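# Slide the door fully open and leave it open

## Task

Move the sliding door to its fully open position so that it stays open by itself once the robot lets go; nothing else may end up moved from where it began; the door must not be slammed either open or shut, and the robot must not topple or finish leaning.

## Robot and tools

Robot: LinearBot, a base that can drive in any direction, with a column about 1.75 m tall. A carriage rides up and down the column (lift_m, 0 to 1 m) and carries two identical six-joint arms, left and right, each ending in a two-finger gripper. Arm bases sit roughly 0.57 m + lift_m above the floor, and some carriage parts hang about 0.15 m lower than that. A hand reaches up to 0.78 m from its shoulder but only about 0.38 m below its arm base. The hand measures about 0.16 m long and 0.1 m wide (0.14 m when open). Parked arm joints 1 to 6: 0, 0.05, 0.05, 1.45, 0, 0; with both parked the robot is about 0.95 m wide and 0.7 m long. Wheel motors are strong (7 N m).

Cameras: carriage_camera is fixed on the carriage, facing forward and tilted about 20 degrees down; left_wrist_camera and right_wrist_camera look out past the fingertips. Images are 504x504 pixels. Each camera's intrinsics (K, distortion D) and its T_world_to_cam from the base frame were given as a calibration; these can be a little off, and wrist camera poses carry extra error from joint readings.

Frames: base frame has its origin on the floor beneath the base centre, x forward, y left, z up. left_hand and right_hand readings are in this frame, at the midpoint between the finger pads; quat_wxyz rotates base axes into hand axes (hand z along the fingers, fingers open along hand y; an upward hand with joints 1, 5, 6 at 0 reads 1,0,0,0). Hand readings can be off, more so at long reach. The odometry frame is the base frame at scene start; base_odometry counts wheel rotation only, so slip looks like travel; heading is positive to the left, -3.142 to 3.142.

execute_actions(actions, cameras): actions is a list holding one action or none (empty list just reports state and images). An action may have base, joints, or both; they start together. base takes exactly one key, a relative move from where the base last measured itself: translate_m (metres, forward positive, -2 to 2), strafe_m (metres, left positive, -2 to 2) or rotate_rad (radians, counter-clockwise positive, -6.3 to 6.3). joints is one dictionary for both arms, keyed by joint name, with absolute targets: lift_m 0 to 1 m; for each side X in left/right: X_joint1_rad -2.617 to 3.054 (turn about vertical, 0 forward, positive left), X_joint2_rad 0 to 3.141 (shoulder: 0 upper arm back and level, 1.57 upright, 3.14 forward and level), X_joint3_rad 0 to 3.141 (elbow: 0 folded, 3.14 straight), X_joint4_rad -1.57 to 1.57 (wrist pitch, positive lifts fingertips), X_joint5_rad -1.57 to 1.57 (wrist yaw, positive swings fingertips RIGHT), X_joint6_rad -2.094 to 2.094 (roll about finger axis, positive clockwise seen from forearm), X_gripper_m 0 to 0.093 (pad gap in metres). Omitted joints or base may keep pushing toward earlier targets. Unknown keys or out-of-range values cause refusal with no motion. One action lasts at most 15 s. cameras picks images: omitted, null or ["all"] gives all, [] gives none. Example: {"base": {"translate_m": 0.3}, "joints": {"lift_m": 0.5}}.

wait(seconds): 0 to 10 s, commands nothing, returns state and images.
zoom_image(camera, region): closer view of the latest full image of a camera; region [x0, y0, x1, y1] in pixels, origin top-left, at most 504 by 504.
finished_scene(scene): ends the given scene irreversibly after the last command is held; the door must already be open and stay so. Replying with no tool call ends everything.

Result lines: base_status and joint_status tell how each motion of the last accepted action ended. done (for the base: wheels turned the commanded amount, slip possible; a 1-2 mm move may stop short yet say done); off_target (resting away from target, may still push); contact_stop or time_out (target dropped, holds where it stopped); 'joint command not followed' with a cause line means a safety check withheld that arm's targets (gripper still obeyed; may be retried on later actions; clear it by moving that arm alone away from the other, then the other). limit_stop_at_motor_heat follows a heat stop; resend the target. on_its_own lists what was not commanded; 'held at' is the held target, not the position. motor_effort is percent of maximum (bracket = peak), noisy and biased; drive_wheels staying high at rest means the base is still pressing. Joint torques are raw drive outputs with offsets. 'ARM HIT' means an arm struck the robot itself. MOTOR HOT warns from 75 °C; 90 °C halts that arm for 10 s; 100 °C makes the arm go limp. Outstretched arms heat quickly even unloaded. A reported stop skips the rest of your calls in that reply. The robot keeps holding the last command while you deliberate.

Cautions: base contact_stop triggers on high wheel effort or an arm pushed out of place, but may come late or never; arms are unwatched during turns and often when arm joints are commanded. Arms have no contact stop and snap to targets once freed. After a blocked drive, back off about 0.2 m (or turn back), repeat if still pressed. Driving backward under a table edge can tip the robot. Tipping risk grows with high carriage, stretched arms, loads, pulling, or abrupt stops; no reading shows lean, only images. Never let the arms hit or press on each other hard. Gripper force is about 45 to 60 N per pad. Move the door smoothly and gently, do not bump other objects, and avoid drops or hard pushes.

Each tool is called after "Call:" as name(argument=value, ...), one argument or row to a line, values as JSON.

## Session

Call:
execute_actions(
  actions=[],
)

Scene clock: 0.00 s.
Joint torques (N m, as the arm reports them, + toward a larger angle): no reading
base_odometry: x=+0.000 y=+0.000 heading=+0.000 (m, m, rad; odometry frame)
base_status: not commanded
joint_positions: lift_m=+0.302 left_joint1_rad=-0.009 left_joint2_rad=+0.046 left_joint3_rad=+0.042 left_joint4_rad=+1.486 left_joint5_rad=-0.014 left_joint6_rad=+0.012 left_gripper_m=+0.095 right_joint1_rad=+0.028 right_joint2_rad=+0.060 right_joint3_rad=+0.055 right_joint4_rad=+1.499 right_joint5_rad=+0.020 right_joint6_rad=+0.046 right_gripper_m=+0.094
joint_status: not commanded
motor_effort: lift_m=+30 drive_wheels=+3 (%)
left_hand: x=+0.2797 y=+0.3271 z=+1.2997 quat_wxyz=(+0.999, -0.006, +0.045, +0.002) (m; base frame)
right_hand: x=+0.2770 y=-0.3277 z=+1.3034 quat_wxyz=(+0.999, +0.010, +0.039, +0.037) (m; base frame)
pictures: carriage_camera, left_wrist_camera, right_wrist_camera
Images, in order (width x height): carriage_camera 504x504, left_wrist_camera 504x504, right_wrist_camera 504x504.

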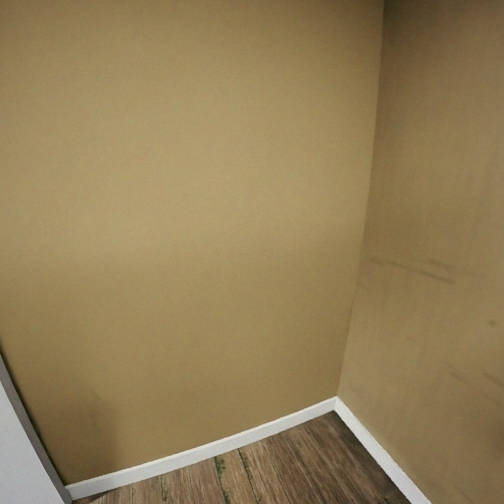

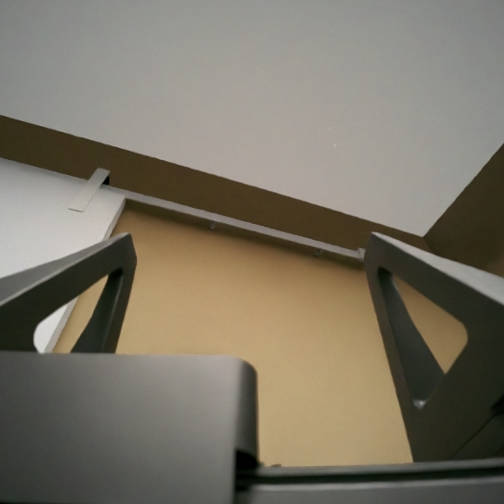

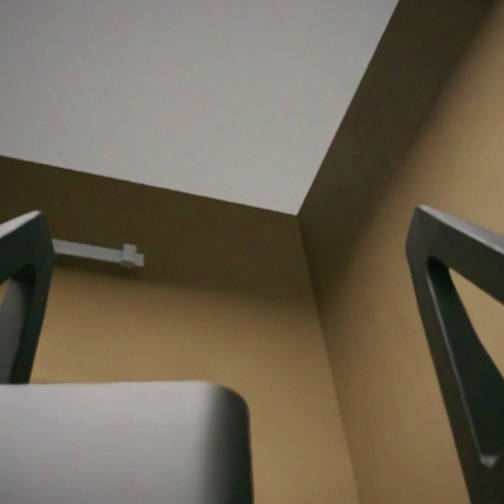

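Call:
execute_actions(
  actions=[
    {"base": {"rotate_rad": 0.7}},
  ],
  cameras=["carriage_camera"],
)

Scene clock: 5.83 s.
Joint torques (N m, as the arm reports them, + toward a larger angle): left_arm=[-0.36  4.34  6.66 -0.23 -0.09 -0.02] | right_arm=[-0.11  5.24  5.76 -0.32  0.05  0.  ]
base_odometry: x=+0.000 y=+0.000 heading=+0.699 (m, m, rad; odometry frame)
base_status: done
joint_positions: lift_m=+0.302 left_joint1_rad=-0.009 left_joint2_rad=+0.046 left_joint3_rad=+0.042 left_joint4_rad=+1.486 left_joint5_rad=-0.014 left_joint6_rad=+0.012 left_gripper_m=+0.095 right_joint1_rad=+0.028 right_joint2_rad=+0.060 right_joint3_rad=+0.055 right_joint4_rad=+1.499 right_joint5_rad=+0.020 right_joint6_rad=+0.046 right_gripper_m=+0.094
joint_status: not commanded
motor_effort: lift_m=+30(30) drive_wheels=+10(27) (%)
left_hand: x=+0.2797 y=+0.3271 z=+1.2997 quat_wxyz=(+0.999, -0.006, +0.045, +0.002) (m; base frame)
right_hand: x=+0.2770 y=-0.3277 z=+1.3034 quat_wxyz=(+0.999, +0.010, +0.039, +0.037) (m; base frame)
pictures: carriage_camera
Images, in order (width x height): carriage_camera 504x504.

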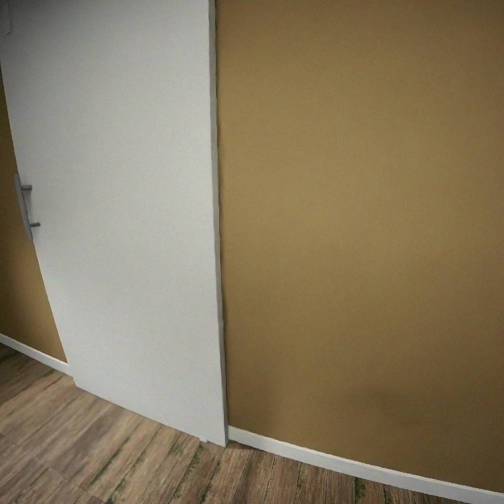

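Call:
execute_actions(
  actions=[
    {"base": {"rotate_rad": -0.375}, "joints": {"left_joint2_rad": 1.3, "left_joint3_rad": 1.3, "left_joint4_rad": 0.0}},
  ],
  cameras=[],
)

Call:
execute_actions(
  actions=[
    {"base": {"strafe_m": 1.1}},
  ],
)

Scene clock: 80.27 s.
Joint torques (N m, as the arm reports them, + toward a larger angle): left_arm=[-0.42 -5.01 11.34  2.22 -0.09 -0.04] | right_arm=[-0.1   5.24  5.76 -0.31  0.05  0.  ]
base_odometry: x=+0.000 y=+0.000 heading=+0.325 (m, m, rad; odometry frame)
base_status: done
joint_positions: lift_m=+0.302 left_joint1_rad=-0.009 left_joint2_rad=+1.298 left_joint3_rad=+1.272 left_joint4_rad=-0.007 left_joint5_rad=-0.014 left_joint6_rad=+0.012 left_gripper_m=+0.095 right_joint1_rad=+0.028 right_joint2_rad=+0.060 right_joint3_rad=+0.055 right_joint4_rad=+1.498 right_joint5_rad=+0.020 right_joint6_rad=+0.046 right_gripper_m=+0.094
joint_status: all done
motor_effort: lift_m=+30(30) drive_wheels=-18(18) (%)
left_hand: x=+0.6972 y=+0.3231 z=+1.2835 quat_wxyz=(+0.695, +0.003, +0.719, +0.006) (m; base frame)
right_hand: x=+0.2772 y=-0.3277 z=+1.3034 quat_wxyz=(+0.999, +0.010, +0.039, +0.037) (m; base frame)
pictures: none
No camera images: the call's "cameras" was empty. Leave "cameras" out to get every camera's image.

Scene clock: 84.83 s.
Joint torques (N m, as the arm reports them, + toward a larger angle): left_arm=[-0.28 -5.03 11.36  2.22 -0.11 -0.03] | right_arm=[-0.03  5.22  5.77 -0.31  0.04  0.  ]
base_odometry: x=-0.354 y=+1.041 heading=+0.327 (m, m, rad; odometry frame)
base_status: done
joint_positions: lift_m=+0.302 left_joint1_rad=-0.009 left_joint2_rad=+1.298 left_joint3_rad=+1.272 left_joint4_rad=-0.007 left_joint5_rad=-0.014 left_joint6_rad=+0.012 left_gripper_m=+0.095 right_joint1_rad=+0.028 right_joint2_rad=+0.060 right_joint3_rad=+0.055 right_joint4_rad=+1.499 right_joint5_rad=+0.020 right_joint6_rad=+0.046 right_gripper_m=+0.094
joint_status: not commanded
motor_effort: lift_m=+30(30) drive_wheels=-10(24) (%)
left_hand: x=+0.6972 y=+0.3231 z=+1.2833 quat_wxyz=(+0.695, +0.003, +0.719, +0.006) (m; base frame)
right_hand: x=+0.2771 y=-0.3277 z=+1.3034 quat_wxyz=(+0.999, +0.010, +0.039, +0.037) (m; base frame)
pictures: carriage_camera, left_wrist_camera, right_wrist_camera
camera_calibration (this result's frames):
left_wrist_camera: T_world_to_cam=[[-0.0109906, -0.999824, -0.0151995, 0.352464], [-0.642108, 0.0187091, -0.766386, 1.43165], [0.766535, 0.00133662, -0.642201, 0.406609], [0, 0, 0, 1]] pos_world=[0.611466, 0.325074, 1.36368]
right_wrist_camera: T_world_to_cam=[[0.069911, -0.996004, -0.0555795, -0.271854], [0.733032, 0.0890822, -0.674335, 0.704401], [0.676592, 0.0064019, 0.736331, -1.01905], [0, 0, 0, 1]] pos_world=[0.192135, -0.326994, 1.21025]
Images, in order (width x height): carriage_camera 504x504, left_wrist_camera 504x504, right_wrist_camera 504x504.

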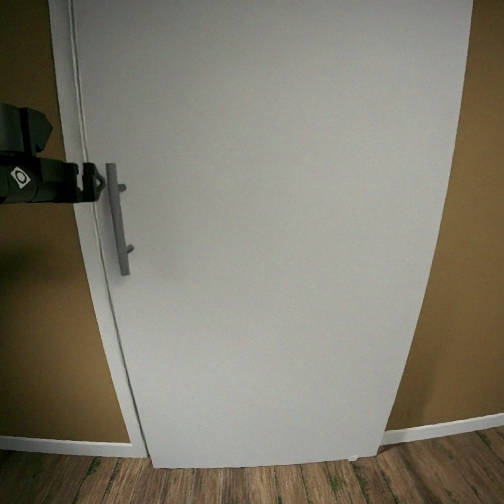

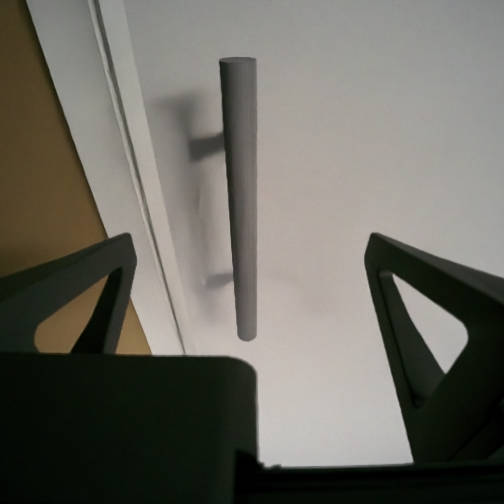

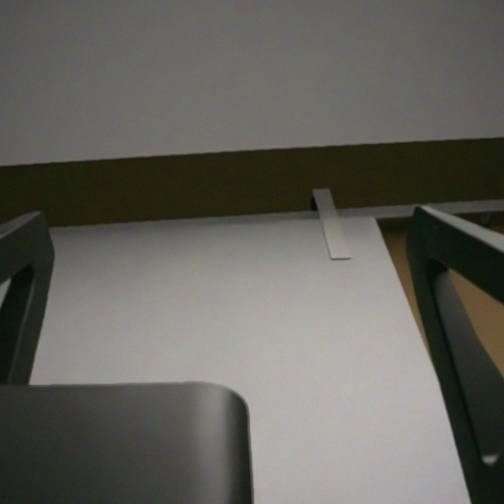

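Call:
execute_actions(
  actions=[
    {"base": {"translate_m": 0.14}, "joints": {"lift_m": 0.19}},
  ],
  cameras=["carriage_camera", "left_wrist_camera"],
)

Scene clock: 103.30 s.
Joint torques (N m, as the arm reports them, + toward a larger angle): left_arm=[-0.38 -5.02 10.45  2.25 -0.09 -0.02] | right_arm=[-0.09  5.24  5.75 -0.31  0.05  0.  ]
base_odometry: x=-0.221 y=+1.087 heading=+0.328 (m, m, rad; odometry frame)
base_status: done
joint_positions: lift_m=+0.190 left_joint1_rad=-0.009 left_joint2_rad=+1.298 left_joint3_rad=+1.282 left_joint4_rad=-0.012 left_joint5_rad=-0.014 left_joint6_rad=+0.012 left_gripper_m=+0.095 right_joint1_rad=+0.028 right_joint2_rad=+0.060 right_joint3_rad=+0.055 right_joint4_rad=+1.499 right_joint5_rad=+0.020 right_joint6_rad=+0.046 right_gripper_m=+0.094
joint_status: all done
motor_effort: lift_m=+26(27) drive_wheels=-8(14) (%)
left_hand: x=+0.6966 y=+0.3231 z=+1.1753 quat_wxyz=(+0.697, +0.003, +0.717, +0.006) (m; base frame)
right_hand: x=+0.2770 y=-0.3277 z=+1.1912 quat_wxyz=(+0.999, +0.010, +0.039, +0.037) (m; base frame)
pictures: carriage_camera, left_wrist_camera
camera_calibration (this result's frames):
carriage_camera: T_world_to_cam=[[-0.0480079, -0.998829, 0.00591163, 0.00173567], [-0.310664, 0.00930637, -0.950474, 1.17555], [0.949307, -0.0474668, -0.310747, 0.180613], [0, 0, 0, 1]] pos_world=[0.193827, -0.000633349, 1.17345]
left_wrist_camera: T_world_to_cam=[[-0.010892, -0.999825, -0.0152092, 0.350764], [-0.637125, 0.0186621, -0.770535, 1.34993], [0.770684, 0.00129744, -0.637217, 0.328908], [0, 0, 0, 1]] pos_world=[0.61041, 0.325084, 1.25509]
Images, in order (width x height): carriage_camera 504x504, left_wrist_camera 504x504.

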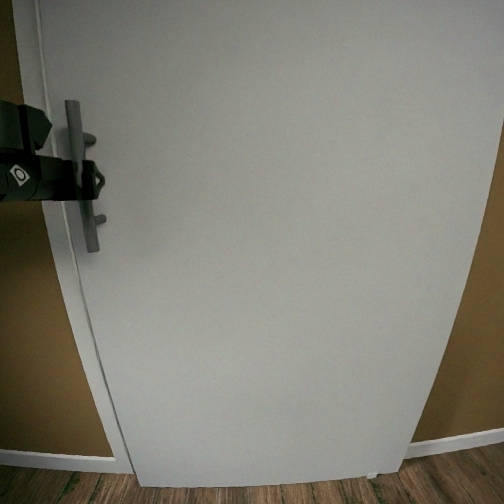

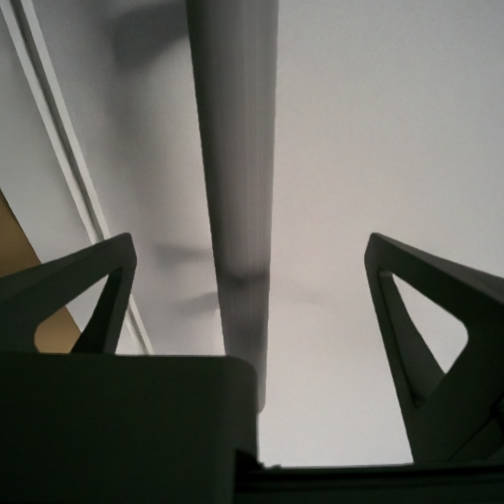

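Call:
execute_actions(
  actions=[
    {"joints": {"left_gripper_m": 0.0}},
  ],
  cameras=["left_wrist_camera"],
)

Scene clock: 107.40 s.
Joint torques (N m, as the arm reports them, + toward a larger angle): left_arm=[-0.55 -3.95 10.22  2.27  0.05 -0.04] | right_arm=[-0.04  5.19  5.8  -0.3   0.06  0.  ]
base_odometry: x=-0.221 y=+1.087 heading=+0.328 (m, m, rad; odometry frame)
base_status: not commanded
joint_positions: lift_m=+0.190 left_joint1_rad=-0.007 left_joint2_rad=+1.287 left_joint3_rad=+1.284 left_joint4_rad=-0.015 left_joint5_rad=-0.025 left_joint6_rad=+0.012 left_gripper_m=+0.001 right_joint1_rad=+0.028 right_joint2_rad=+0.060 right_joint3_rad=+0.055 right_joint4_rad=+1.499 right_joint5_rad=+0.020 right_joint6_rad=+0.046 right_gripper_m=+0.094
joint_status: all done
motor_effort: lift_m=+26(26) drive_wheels=+9(10) (%)
left_hand: x=+0.6931 y=+0.3263 z=+1.1798 quat_wxyz=(+0.701, -0.002, +0.713, +0.011) (m; base frame)
right_hand: x=+0.2771 y=-0.3277 z=+1.1912 quat_wxyz=(+0.999, +0.010, +0.039, +0.037) (m; base frame)
pictures: left_wrist_camera
camera_calibration (this result's frames):
left_wrist_camera: T_world_to_cam=[[0.00335815, -0.999875, -0.0154278, 0.344359], [-0.630243, 0.00986192, -0.776335, 1.35608], [0.77639, 0.0123303, -0.630132, 0.318585], [0, 0, 0, 1]] pos_world=[0.606158, 0.327014, 1.25884]
Images, in order (width x height): left_wrist_camera 504x504.

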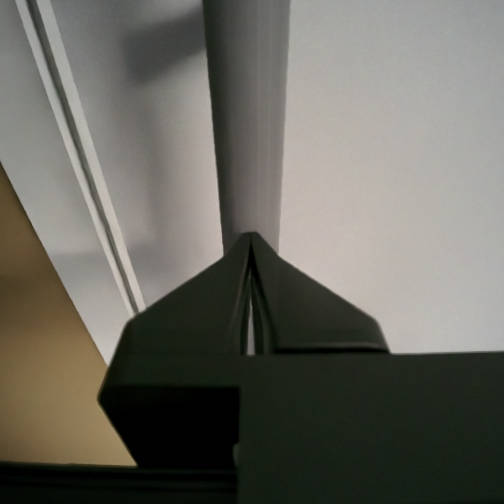

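The gripper closed just short of the bar. I'll reopen it and move further forward.

Call:
execute_actions(
  actions=[
    {"joints": {"left_gripper_m": 0.093}},
  ],
  cameras=[],
)

Call:
execute_actions(
  actions=[
    {"base": {"translate_m": 0.05}},
  ],
  cameras=[],
)

Call:
execute_actions(
  actions=[
    {"joints": {"left_gripper_m": 0.0}},
  ],
  cameras=["carriage_camera", "left_wrist_camera"],
)

Scene clock: 115.73 s.
Joint torques (N m, as the arm reports them, + toward a larger angle): left_arm=[-0.63 -4.03 10.14  2.28 -0.05 -0.03] | right_arm=[-0.11  5.24  5.79 -0.29  0.05  0.  ]
base_odometry: x=-0.221 y=+1.087 heading=+0.328 (m, m, rad; odometry frame)
base_status: not commanded
joint_positions: lift_m=+0.190 left_joint1_rad=-0.007 left_joint2_rad=+1.287 left_joint3_rad=+1.284 left_joint4_rad=-0.011 left_joint5_rad=-0.018 left_joint6_rad=+0.012 left_gripper_m=+0.093 right_joint1_rad=+0.028 right_joint2_rad=+0.060 right_joint3_rad=+0.055 right_joint4_rad=+1.499 right_joint5_rad=+0.020 right_joint6_rad=+0.046 right_gripper_m=+0.094
joint_status: all done
motor_effort: lift_m=+26(26) drive_wheels=+7(9) (%)
left_hand: x=+0.6931 y=+0.3251 z=+1.1808 quat_wxyz=(+0.702, +0.000, +0.712, +0.009) (m; base frame)
right_hand: x=+0.2771 y=-0.3277 z=+1.1912 quat_wxyz=(+0.999, +0.010, +0.039, +0.037) (m; base frame)
pictures: none
No camera images: the call's "cameras" was empty. Leave "cameras" out to get every camera's image.

Scene clock: 116.90 s.
Joint torques (N m, as the arm reports them, + toward a larger angle): left_arm=[-0.65 -4.21 10.27  2.19 -0.06 -0.03] | right_arm=[-0.12  5.22  5.77 -0.31  0.04  0.  ]
base_odometry: x=-0.174 y=+1.103 heading=+0.328 (m, m, rad; odometry frame)
base_status: done
joint_positions: lift_m=+0.190 left_joint1_rad=-0.007 left_joint2_rad=+1.289 left_joint3_rad=+1.284 left_joint4_rad=-0.010 left_joint5_rad=-0.018 left_joint6_rad=+0.012 left_gripper_m=+0.093 right_joint1_rad=+0.028 right_joint2_rad=+0.060 right_joint3_rad=+0.055 right_joint4_rad=+1.499 right_joint5_rad=+0.020 right_joint6_rad=+0.046 right_gripper_m=+0.094
joint_status: not commanded
motor_effort: lift_m=+26(26) drive_wheels=-8(13) (%)
left_hand: x=+0.6939 y=+0.3251 z=+1.1802 quat_wxyz=(+0.702, +0.000, +0.712, +0.009) (m; base frame)
right_hand: x=+0.2771 y=-0.3277 z=+1.1912 quat_wxyz=(+0.999, +0.010, +0.039, +0.037) (m; base frame)
pictures: none
No camera images: the call's "cameras" was empty. Leave "cameras" out to get every camera's image.

Scene clock: 117.63 s.
Joint torques (N m, as the arm reports them, + toward a larger angle): left_arm=[-0.73 -4.29 10.25  2.23 -0.02  0.1 ] | right_arm=[-0.11  5.23  5.75 -0.31  0.05  0.  ]
base_odometry: x=-0.174 y=+1.103 heading=+0.328 (m, m, rad; odometry frame)
base_status: not commanded
joint_positions: lift_m=+0.190 left_joint1_rad=-0.006 left_joint2_rad=+1.290 left_joint3_rad=+1.284 left_joint4_rad=-0.009 left_joint5_rad=-0.023 left_joint6_rad=+0.000 left_gripper_m=+0.022 right_joint1_rad=+0.028 right_joint2_rad=+0.060 right_joint3_rad=+0.055 right_joint4_rad=+1.499 right_joint5_rad=+0.020 right_joint6_rad=+0.046 right_gripper_m=+0.094
joint_status: left_gripper_m off_target (ended at +0.022, target +0.000)
motor_effort: lift_m=+26(26) drive_wheels=-8(8) (%)
left_hand: x=+0.6941 y=+0.3262 z=+1.1800 quat_wxyz=(+0.702, -0.006, +0.712, +0.006) (m; base frame)
right_hand: x=+0.2771 y=-0.3277 z=+1.1912 quat_wxyz=(+0.999, +0.010, +0.039, +0.037) (m; base frame)
pictures: carriage_camera, left_wrist_camera
camera_calibration (this result's frames):
carriage_camera: T_world_to_cam=[[-0.0480079, -0.998829, 0.00591163, 0.00173567], [-0.310664, 0.00930637, -0.950474, 1.17555], [0.949307, -0.0474668, -0.310747, 0.180613], [0, 0, 0, 1]] pos_world=[0.193827, -0.000633349, 1.17345]
left_wrist_camera: T_world_to_cam=[[0.00205834, -0.999992, -0.00354012, 0.331206], [-0.6277, 0.00146381, -0.778454, 1.36034], [0.778453, 0.00382446, -0.627692, 0.316438], [0, 0, 0, 1]] pos_world=[0.606874, 0.328001, 1.25876]
Images, in order (width x height): carriage_camera 504x504, left_wrist_camera 504x504.

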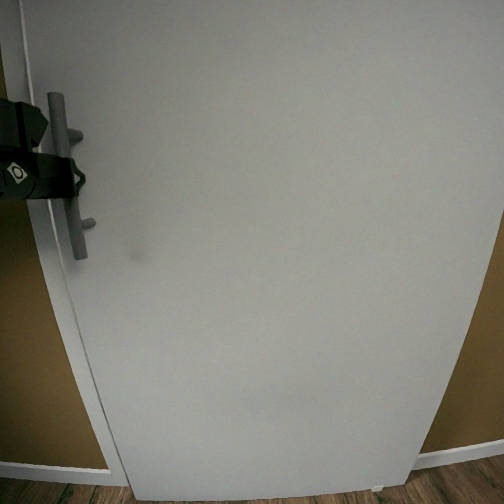

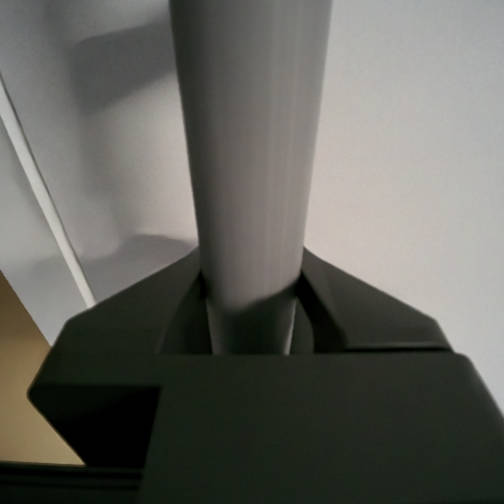

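The gripper is now holding the bar, with a gap of 0.022 m. Next I'll strafe right to slide the door, a part of the way at a time.

Call:
execute_actions(
  actions=[
    {"base": {"strafe_m": -0.5}},
  ],
  cameras=["carriage_camera", "right_wrist_camera"],
)

Scene clock: 127.07 s.
Joint torques (N m, as the arm reports them, + toward a larger angle): left_arm=[-2.4  -5.27 10.24  2.04  0.62  0.13] | right_arm=[-0.12  5.16  5.78 -0.28  0.03  0.  ]
base_odometry: x=-0.156 y=+1.052 heading=+0.330 (m, m, rad; odometry frame)
base_status: strafe_m contact_stop (by the wheels' count: -0.054 of -0.500)
joint_positions: lift_m=+0.190 left_joint1_rad=+0.011 left_joint2_rad=+1.303 left_joint3_rad=+1.284 left_joint4_rad=+0.012 left_joint5_rad=-0.097 left_joint6_rad=-0.003 left_gripper_m=+0.022 right_joint1_rad=+0.028 right_joint2_rad=+0.061 right_joint3_rad=+0.055 right_joint4_rad=+1.499 right_joint5_rad=+0.022 right_joint6_rad=+0.046 right_gripper_m=+0.094
joint_status: not commanded
motor_effort: lift_m=+27(27) drive_wheels=+4(18) (%)
left_hand: x=+0.6970 y=+0.3466 z=+1.1799 quat_wxyz=(+0.704, -0.039, +0.708, +0.037) (m; base frame)
right_hand: x=+0.2774 y=-0.3280 z=+1.1911 quat_wxyz=(+0.998, +0.011, +0.039, +0.037) (m; base frame)
pictures: carriage_camera, right_wrist_camera
camera_calibration (this result's frames):
carriage_camera: T_world_to_cam=[[-0.0480079, -0.998829, 0.00591163, 0.00173573], [-0.310664, 0.00930637, -0.950474, 1.17554], [0.949307, -0.0474668, -0.310747, 0.18061], [0, 0, 0, 1]] pos_world=[0.193827, -0.000633349, 1.17344]
right_wrist_camera: T_world_to_cam=[[0.0697161, -0.995908, -0.0575081, -0.276049], [0.732495, 0.0902404, -0.674765, 0.629576], [0.677193, 0.00491761, 0.735789, -0.936554], [0, 0, 0, 1]] pos_world=[0.192312, -0.327127, 1.09805]
Images, in order (width x height): carriage_camera 504x504, right_wrist_camera 504x504.

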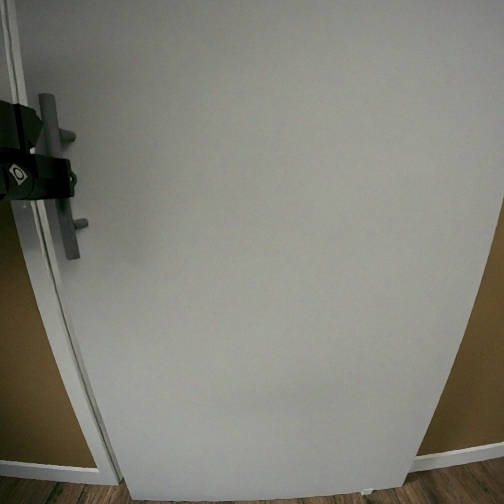

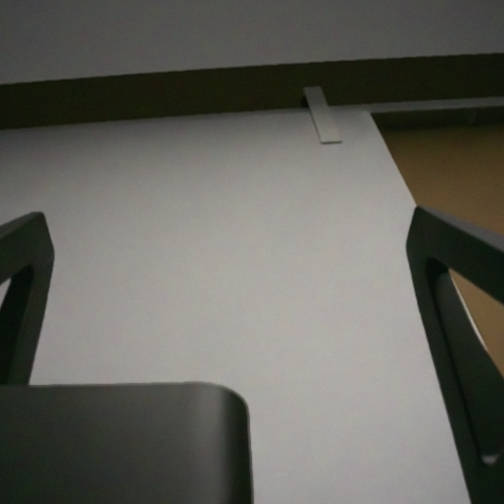

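Call:
execute_actions(
  actions=[
    {"base": {"strafe_m": -0.45}, "joints": {"left_joint5_rad": 0.0, "left_joint1_rad": 0.0}},
  ],
  cameras=["carriage_camera", "right_wrist_camera"],
)

Scene clock: 137.10 s.
Joint torques (N m, as the arm reports them, + toward a larger angle): left_arm=[ 2.13 -6.35 10.27  1.87 -0.92  0.13] | right_arm=[-0.1   5.17  5.78 -0.3   0.03  0.  ]
base_odometry: x=-0.010 y=+0.627 heading=+0.330 (m, m, rad; odometry frame)
base_status: done
joint_positions: lift_m=+0.190 left_joint1_rad=-0.025 left_joint2_rad=+1.311 left_joint3_rad=+1.284 left_joint4_rad=+0.026 left_joint5_rad=+0.102 left_joint6_rad=-0.003 left_gripper_m=+0.020 right_joint1_rad=+0.028 right_joint2_rad=+0.061 right_joint3_rad=+0.055 right_joint4_rad=+1.498 right_joint5_rad=+0.022 right_joint6_rad=+0.046 right_gripper_m=+0.094
joint_status: left_joint1_rad off_target (ended at -0.025, target +0.000); left_joint5_rad off_target (ended at +0.102, target +0.000)
motor_effort: lift_m=+27(27) drive_wheels=-3(19) (%)
left_hand: x=+0.6993 y=+0.2960 z=+1.1797 quat_wxyz=(+0.705, +0.044, +0.706, -0.046) (m; base frame)
right_hand: x=+0.2775 y=-0.3280 z=+1.1911 quat_wxyz=(+0.998, +0.011, +0.039, +0.037) (m; base frame)
pictures: carriage_camera, right_wrist_camera
camera_calibration (this result's frames):
carriage_camera: T_world_to_cam=[[-0.0480079, -0.998829, 0.00591163, 0.00173573], [-0.310664, 0.00930637, -0.950474, 1.17554], [0.949307, -0.0474668, -0.310747, 0.18061], [0, 0, 0, 1]] pos_world=[0.193827, -0.000633349, 1.17344]
right_wrist_camera: T_world_to_cam=[[0.0696941, -0.995908, -0.0575239, -0.276028], [0.732237, 0.0902331, -0.675045, 0.629905], [0.677474, 0.00492555, 0.73553, -0.93638], [0, 0, 0, 1]] pos_world=[0.19237, -0.327125, 1.09807]
Images, in order (width x height): carriage_camera 504x504, right_wrist_camera 504x504.

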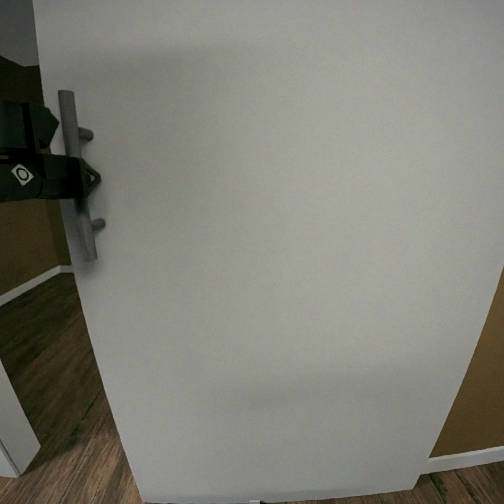

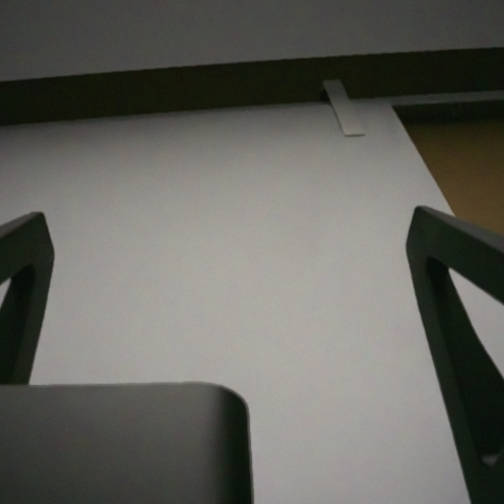

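Call:
execute_actions(
  actions=[
    {"base": {"strafe_m": -0.3}, "joints": {"left_joint5_rad": 0.0, "left_joint1_rad": 0.0}},
  ],
  cameras=["carriage_camera", "right_wrist_camera"],
)

Scene clock: 146.77 s.
Joint torques (N m, as the arm reports them, + toward a larger angle): left_arm=[-0.22 -6.83 10.3   1.8   0.18  0.14] | right_arm=[-0.14  5.13  5.73 -0.29  0.02 -0.01]
base_odometry: x=+0.023 y=+0.534 heading=+0.331 (m, m, rad; odometry frame)
base_status: strafe_m contact_stop (by the wheels' count: -0.098 of -0.300)
joint_positions: lift_m=+0.190 left_joint1_rad=-0.001 left_joint2_rad=+1.317 left_joint3_rad=+1.284 left_joint4_rad=+0.037 left_joint5_rad=-0.033 left_joint6_rad=-0.004 left_gripper_m=+0.020 right_joint1_rad=+0.029 right_joint2_rad=+0.062 right_joint3_rad=+0.056 right_joint4_rad=+1.498 right_joint5_rad=+0.023 right_joint6_rad=+0.046 right_gripper_m=+0.094
joint_status: left_joint5_rad off_target (ended at -0.033, target +0.000); the others done
motor_effort: lift_m=+27(27) drive_wheels=+0(21) (%)
left_hand: x=+0.7024 y=+0.3300 z=+1.1799 quat_wxyz=(+0.708, -0.013, +0.706, +0.010) (m; base frame)
right_hand: x=+0.2772 y=-0.3282 z=+1.1914 quat_wxyz=(+0.998, +0.012, +0.039, +0.037) (m; base frame)
pictures: carriage_camera, right_wrist_camera
camera_calibration (this result's frames):
carriage_camera: T_world_to_cam=[[-0.0480079, -0.998829, 0.00591163, 0.00173576], [-0.310664, 0.00930637, -0.950474, 1.17554], [0.949307, -0.0474668, -0.310747, 0.180608], [0, 0, 0, 1]] pos_world=[0.193827, -0.000633349, 1.17343]
right_wrist_camera: T_world_to_cam=[[0.0700267, -0.995821, -0.0586302, -0.274936], [0.732704, 0.0912307, -0.674405, 0.629716], [0.676935, 0.00426782, 0.73603, -0.937107], [0, 0, 0, 1]] pos_world=[0.192219, -0.327236, 1.0983]
Images, in order (width x height): carriage_camera 504x504, right_wrist_camera 504x504.

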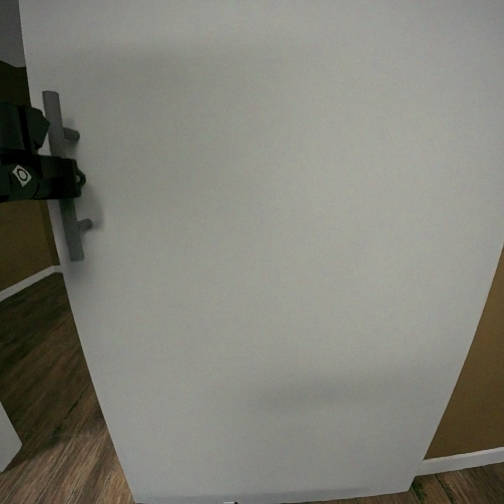

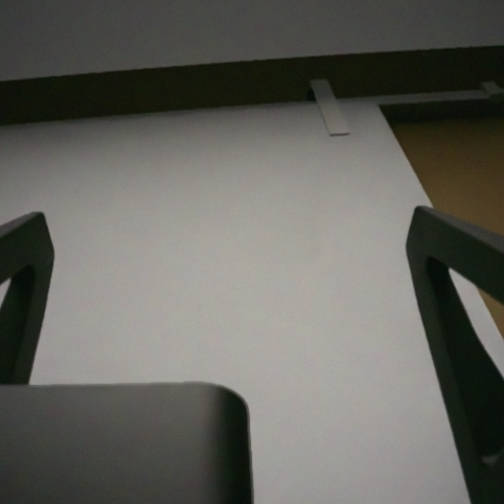

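Call:
execute_actions(
  actions=[
    {"base": {"strafe_m": -0.18}, "joints": {"left_joint5_rad": 0.01, "left_joint1_rad": -0.005}},
  ],
  cameras=["carriage_camera", "right_wrist_camera"],
)

Scene clock: 156.10 s.
Joint torques (N m, as the arm reports them, + toward a larger angle): left_arm=[ 4.08 -6.36 10.29  1.94 -0.71  0.13] | right_arm=[-0.12  5.11  5.72 -0.3   0.02  0.  ]
base_odometry: x=+0.081 y=+0.364 heading=+0.331 (m, m, rad; odometry frame)
base_status: done
joint_positions: lift_m=+0.190 left_joint1_rad=-0.052 left_joint2_rad=+1.310 left_joint3_rad=+1.284 left_joint4_rad=+0.023 left_joint5_rad=+0.086 left_joint6_rad=-0.005 left_gripper_m=+0.020 right_joint1_rad=+0.029 right_joint2_rad=+0.062 right_joint3_rad=+0.056 right_joint4_rad=+1.498 right_joint5_rad=+0.023 right_joint6_rad=+0.046 right_gripper_m=+0.094
joint_status: left_joint1_rad off_target (ended at -0.052, target -0.005); left_joint5_rad off_target (ended at +0.086, target +0.010)
motor_effort: lift_m=+27(27) drive_wheels=-4(18) (%)
left_hand: x=+0.6983 y=+0.2871 z=+1.1795 quat_wxyz=(+0.704, +0.047, +0.707, -0.050) (m; base frame)
right_hand: x=+0.2772 y=-0.3282 z=+1.1914 quat_wxyz=(+0.998, +0.012, +0.039, +0.037) (m; base frame)
pictures: carriage_camera, right_wrist_camera
camera_calibration (this result's frames):
carriage_camera: T_world_to_cam=[[-0.0480079, -0.998829, 0.00591163, 0.00173576], [-0.310664, 0.00930637, -0.950474, 1.17554], [0.949307, -0.0474668, -0.310747, 0.180608], [0, 0, 0, 1]] pos_world=[0.193827, -0.000633349, 1.17343]
right_wrist_camera: T_world_to_cam=[[0.0700267, -0.995821, -0.0586302, -0.274936], [0.732704, 0.0912307, -0.674405, 0.629716], [0.676935, 0.00426782, 0.73603, -0.937107], [0, 0, 0, 1]] pos_world=[0.192219, -0.327236, 1.0983]
Images, in order (width x height): carriage_camera 504x504, right_wrist_camera 504x504.

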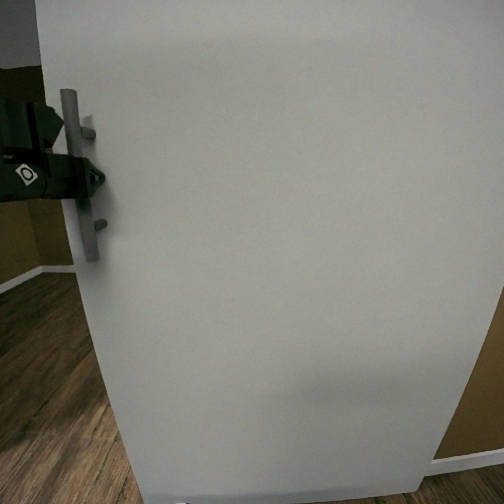

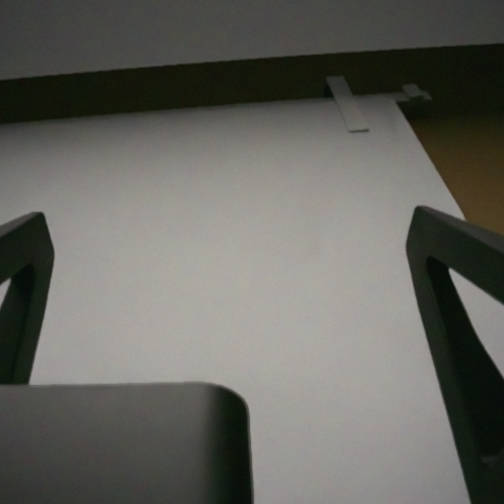

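Call:
execute_actions(
  actions=[
    {"base": {"strafe_m": -0.08}, "joints": {"left_joint5_rad": 0.02, "left_joint1_rad": -0.01}},
  ],
  cameras=["carriage_camera", "right_wrist_camera"],
)

Scene clock: 163.97 s.
Joint torques (N m, as the arm reports them, + toward a larger angle): left_arm=[-0.57 -5.91 10.3   1.97  0.38  0.15] | right_arm=[-0.13  5.13  5.69 -0.3   0.02  0.  ]
base_odometry: x=+0.108 y=+0.288 heading=+0.331 (m, m, rad; odometry frame)
base_status: done
joint_positions: lift_m=+0.190 left_joint1_rad=-0.007 left_joint2_rad=+1.308 left_joint3_rad=+1.284 left_joint4_rad=+0.017 left_joint5_rad=-0.032 left_joint6_rad=-0.005 left_gripper_m=+0.020 right_joint1_rad=+0.029 right_joint2_rad=+0.062 right_joint3_rad=+0.056 right_joint4_rad=+1.498 right_joint5_rad=+0.023 right_joint6_rad=+0.046 right_gripper_m=+0.094
joint_status: left_joint5_rad off_target (ended at -0.032, target +0.020); the others done
motor_effort: lift_m=+27(27) drive_wheels=-2(12) (%)
left_hand: x=+0.6995 y=+0.3273 z=+1.1791 quat_wxyz=(+0.705, -0.011, +0.709, +0.007) (m; base frame)
right_hand: x=+0.2772 y=-0.3282 z=+1.1914 quat_wxyz=(+0.998, +0.012, +0.039, +0.037) (m; base frame)
pictures: carriage_camera, right_wrist_camera
camera_calibration (this result's frames):
carriage_camera: T_world_to_cam=[[-0.0480079, -0.998829, 0.00591163, 0.00173576], [-0.310664, 0.00930637, -0.950474, 1.17554], [0.949307, -0.0474668, -0.310747, 0.180608], [0, 0, 0, 1]] pos_world=[0.193827, -0.000633349, 1.17343]
right_wrist_camera: T_world_to_cam=[[0.0700267, -0.995821, -0.0586302, -0.274936], [0.732704, 0.0912307, -0.674405, 0.629716], [0.676935, 0.00426782, 0.73603, -0.937107], [0, 0, 0, 1]] pos_world=[0.192219, -0.327236, 1.0983]
Images, in order (width x height): carriage_camera 504x504, right_wrist_camera 504x504.

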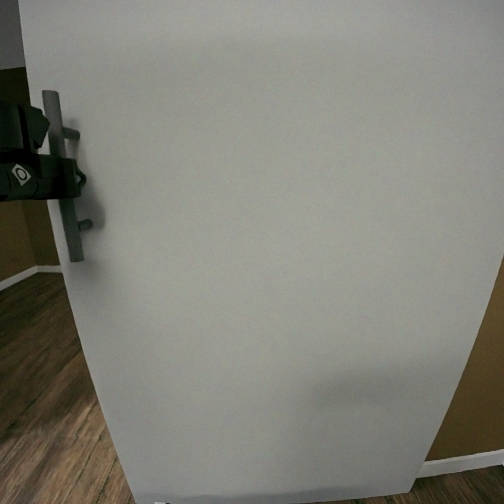

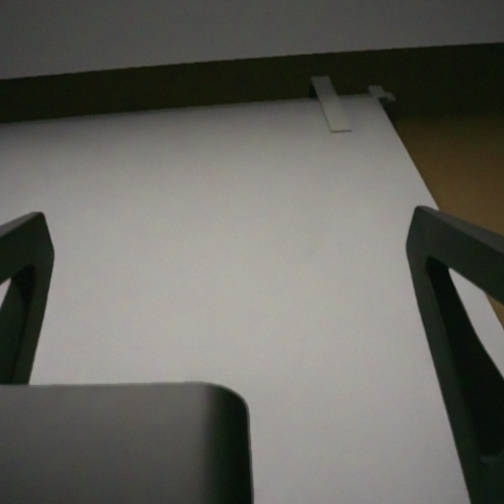

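Call:
execute_actions(
  actions=[
    {"base": {"strafe_m": -0.06}, "joints": {"left_joint5_rad": 0.03, "left_joint1_rad": -0.015}},
  ],
  cameras=["carriage_camera", "right_wrist_camera"],
)

Scene clock: 169.53 s.
Joint torques (N m, as the arm reports them, + toward a larger angle): left_arm=[-0.5  -5.57 10.28  2.04  0.38  0.16] | right_arm=[-0.12  5.12  5.72 -0.3   0.02  0.  ]
base_odometry: x=+0.127 y=+0.232 heading=+0.331 (m, m, rad; odometry frame)
base_status: done
joint_positions: lift_m=+0.190 left_joint1_rad=-0.014 left_joint2_rad=+1.304 left_joint3_rad=+1.284 left_joint4_rad=+0.011 left_joint5_rad=-0.023 left_joint6_rad=-0.005 left_gripper_m=+0.020 right_joint1_rad=+0.029 right_joint2_rad=+0.062 right_joint3_rad=+0.056 right_joint4_rad=+1.498 right_joint5_rad=+0.023 right_joint6_rad=+0.046 right_gripper_m=+0.094
joint_status: left_joint5_rad off_target (ended at -0.023, target +0.030); the others done
motor_effort: lift_m=+27(27) drive_wheels=-2(14) (%)
left_hand: x=+0.6984 y=+0.3227 z=+1.1790 quat_wxyz=(+0.704, -0.005, +0.710, +0.002) (m; base frame)
right_hand: x=+0.2772 y=-0.3282 z=+1.1914 quat_wxyz=(+0.998, +0.012, +0.039, +0.037) (m; base frame)
pictures: carriage_camera, right_wrist_camera
camera_calibration (this result's frames):
carriage_camera: T_world_to_cam=[[-0.0480079, -0.998829, 0.00591163, 0.00173576], [-0.310664, 0.00930637, -0.950474, 1.17554], [0.949307, -0.0474668, -0.310747, 0.180608], [0, 0, 0, 1]] pos_world=[0.193827, -0.000633349, 1.17343]
right_wrist_camera: T_world_to_cam=[[0.0700267, -0.995821, -0.0586302, -0.274936], [0.732704, 0.0912307, -0.674405, 0.629716], [0.676935, 0.00426782, 0.73603, -0.937107], [0, 0, 0, 1]] pos_world=[0.192219, -0.327236, 1.0983]
Images, in order (width x height): carriage_camera 504x504, right_wrist_camera 504x504.

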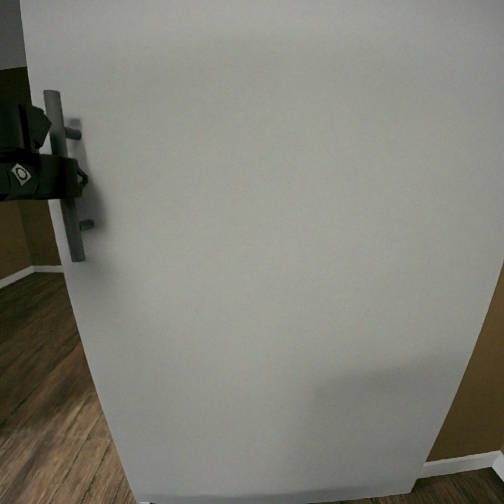

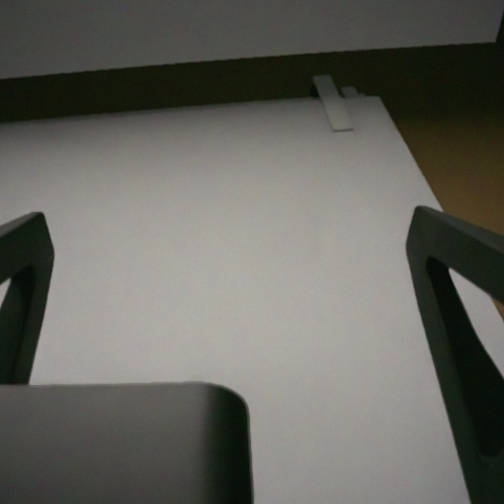

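Call:
execute_actions(
  actions=[
    {"base": {"strafe_m": -0.025}, "joints": {"left_joint5_rad": 0.035, "left_joint1_rad": -0.018}},
  ],
  cameras=["right_wrist_camera"],
)

Call:
execute_actions(
  actions=[
    {"joints": {"left_gripper_m": 0.093}},
  ],
  cameras=[],
)

Call:
execute_actions(
  actions=[
    {"base": {"translate_m": -0.15}},
  ],
)

Scene clock: 175.83 s.
Joint torques (N m, as the arm reports them, + toward a larger angle): left_arm=[-3.57 -5.56 10.28  2.03  0.46  0.17] | right_arm=[-0.13  5.14  5.71 -0.3   0.02  0.  ]
base_odometry: x=+0.136 y=+0.208 heading=+0.331 (m, m, rad; odometry frame)
base_status: done
joint_positions: lift_m=+0.190 left_joint1_rad=+0.014 left_joint2_rad=+1.304 left_joint3_rad=+1.284 left_joint4_rad=+0.011 left_joint5_rad=-0.029 left_joint6_rad=-0.005 left_gripper_m=+0.020 right_joint1_rad=+0.029 right_joint2_rad=+0.062 right_joint3_rad=+0.056 right_joint4_rad=+1.498 right_joint5_rad=+0.023 right_joint6_rad=+0.046 right_gripper_m=+0.094
joint_status: left_joint1_rad off_target (ended at +0.014, target -0.018); left_joint5_rad off_target (ended at -0.029, target +0.035)
motor_effort: lift_m=+27(27) drive_wheels=+3(11) (%)
left_hand: x=+0.6982 y=+0.3361 z=+1.1790 quat_wxyz=(+0.704, -0.017, +0.710, +0.014) (m; base frame)
right_hand: x=+0.2772 y=-0.3282 z=+1.1914 quat_wxyz=(+0.998, +0.012, +0.039, +0.037) (m; base frame)
pictures: right_wrist_camera
camera_calibration (this result's frames):
right_wrist_camera: T_world_to_cam=[[0.0700267, -0.995821, -0.0586302, -0.274936], [0.732704, 0.0912307, -0.674405, 0.629716], [0.676935, 0.00426782, 0.73603, -0.937107], [0, 0, 0, 1]] pos_world=[0.192219, -0.327236, 1.0983]
Images, in order (width x height): right_wrist_camera 504x504.

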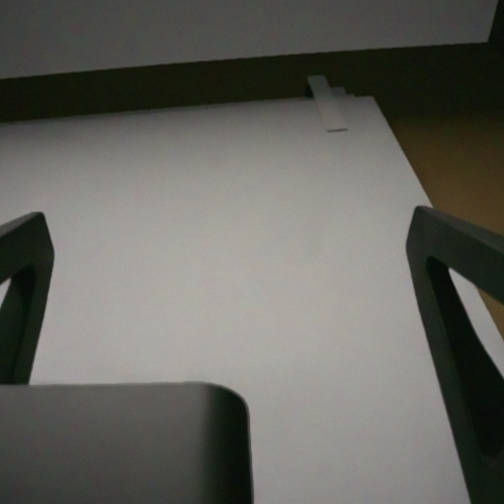

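Scene clock: 176.57 s.
Joint torques (N m, as the arm reports them, + toward a larger angle): left_arm=[-1.44 -5.29 10.3   2.13  0.07  0.08] | right_arm=[-0.13  5.13  5.71 -0.29  0.02  0.  ]
base_odometry: x=+0.136 y=+0.208 heading=+0.331 (m, m, rad; odometry frame)
base_status: not commanded
joint_positions: lift_m=+0.190 left_joint1_rad=-0.007 left_joint2_rad=+1.301 left_joint3_rad=+1.284 left_joint4_rad=+0.001 left_joint5_rad=+0.018 left_joint6_rad=+0.004 left_gripper_m=+0.093 right_joint1_rad=+0.029 right_joint2_rad=+0.062 right_joint3_rad=+0.056 right_joint4_rad=+1.498 right_joint5_rad=+0.023 right_joint6_rad=+0.046 right_gripper_m=+0.094
joint_status: all done
on_its_own: left_joint1_rad moved -0.021 to your old target -0.018; left_joint5_rad moved +0.047 to your old target +0.035
motor_effort: lift_m=+27(27) drive_wheels=+2(3) (%)
left_hand: x=+0.6975 y=+0.3189 z=+1.1778 quat_wxyz=(+0.701, +0.010, +0.713, -0.007) (m; base frame)
right_hand: x=+0.2772 y=-0.3282 z=+1.1914 quat_wxyz=(+0.998, +0.012, +0.039, +0.037) (m; base frame)
pictures: none
No camera images: the call's "cameras" was empty. Leave "cameras" out to get every camera's image.

Scene clock: 178.40 s.
Joint torques (N m, as the arm reports them, + toward a larger angle): left_arm=[-1.45 -5.32 10.32  2.23 -0.02  0.05] | right_arm=[-0.14  5.11  5.7  -0.3   0.01  0.  ]
base_odometry: x=-0.006 y=+0.159 heading=+0.331 (m, m, rad; odometry frame)
base_status: done
joint_positions: lift_m=+0.190 left_joint1_rad=-0.007 left_joint2_rad=+1.301 left_joint3_rad=+1.284 left_joint4_rad=-0.007 left_joint5_rad=+0.025 left_joint6_rad=+0.004 left_gripper_m=+0.093 right_joint1_rad=+0.029 right_joint2_rad=+0.062 right_joint3_rad=+0.056 right_joint4_rad=+1.498 right_joint5_rad=+0.023 right_joint6_rad=+0.046 right_gripper_m=+0.094
joint_status: not commanded
motor_effort: lift_m=+27(27) drive_wheels=-3(10) (%)
left_hand: x=+0.6974 y=+0.3176 z=+1.1759 quat_wxyz=(+0.699, +0.013, +0.715, -0.010) (m; base frame)
right_hand: x=+0.2772 y=-0.3282 z=+1.1914 quat_wxyz=(+0.998, +0.012, +0.039, +0.037) (m; base frame)
pictures: carriage_camera, left_wrist_camera, right_wrist_camera
camera_calibration (this result's frames):
carriage_camera: T_world_to_cam=[[-0.0480079, -0.998829, 0.00591163, 0.00173576], [-0.310664, 0.00930637, -0.950474, 1.17554], [0.949307, -0.0474668, -0.310747, 0.180608], [0, 0, 0, 1]] pos_world=[0.193827, -0.000633349, 1.17343]
left_wrist_camera: T_world_to_cam=[[-0.046852, -0.998884, -0.00590275, 0.359104], [-0.633617, 0.0342866, -0.772887, 1.34642], [0.772227, -0.0324712, -0.634516, 0.335196], [0, 0, 0, 1]] pos_world=[0.611089, 0.323423, 1.25544]
right_wrist_camera: T_world_to_cam=[[0.0700267, -0.995821, -0.0586302, -0.274936], [0.732704, 0.0912307, -0.674405, 0.629716], [0.676935, 0.00426782, 0.73603, -0.937107], [0, 0, 0, 1]] pos_world=[0.192219, -0.327236, 1.0983]
Images, in order (width x height): carriage_camera 504x504, left_wrist_camera 504x504, right_wrist_camera 504x504.

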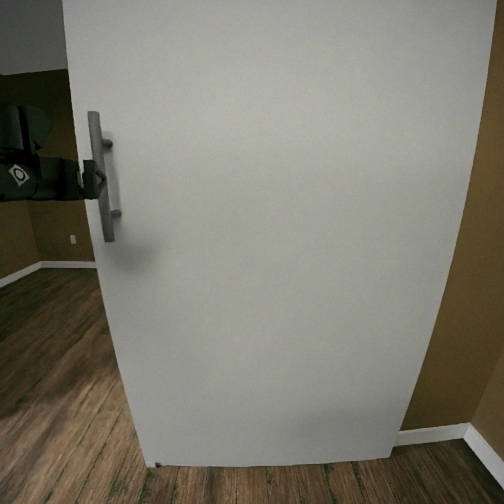

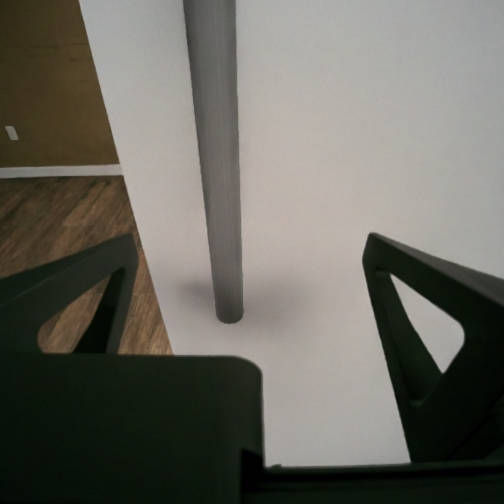

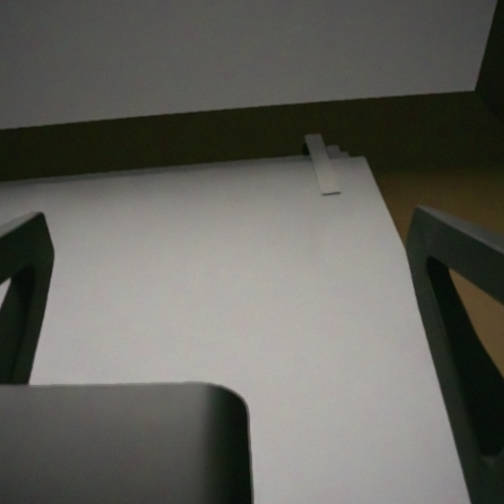

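The door is fully open against its stop and the hand is clear of the handle.

Call:
finished_scene(
  scene=1,
)

The scene is finished: the task was done.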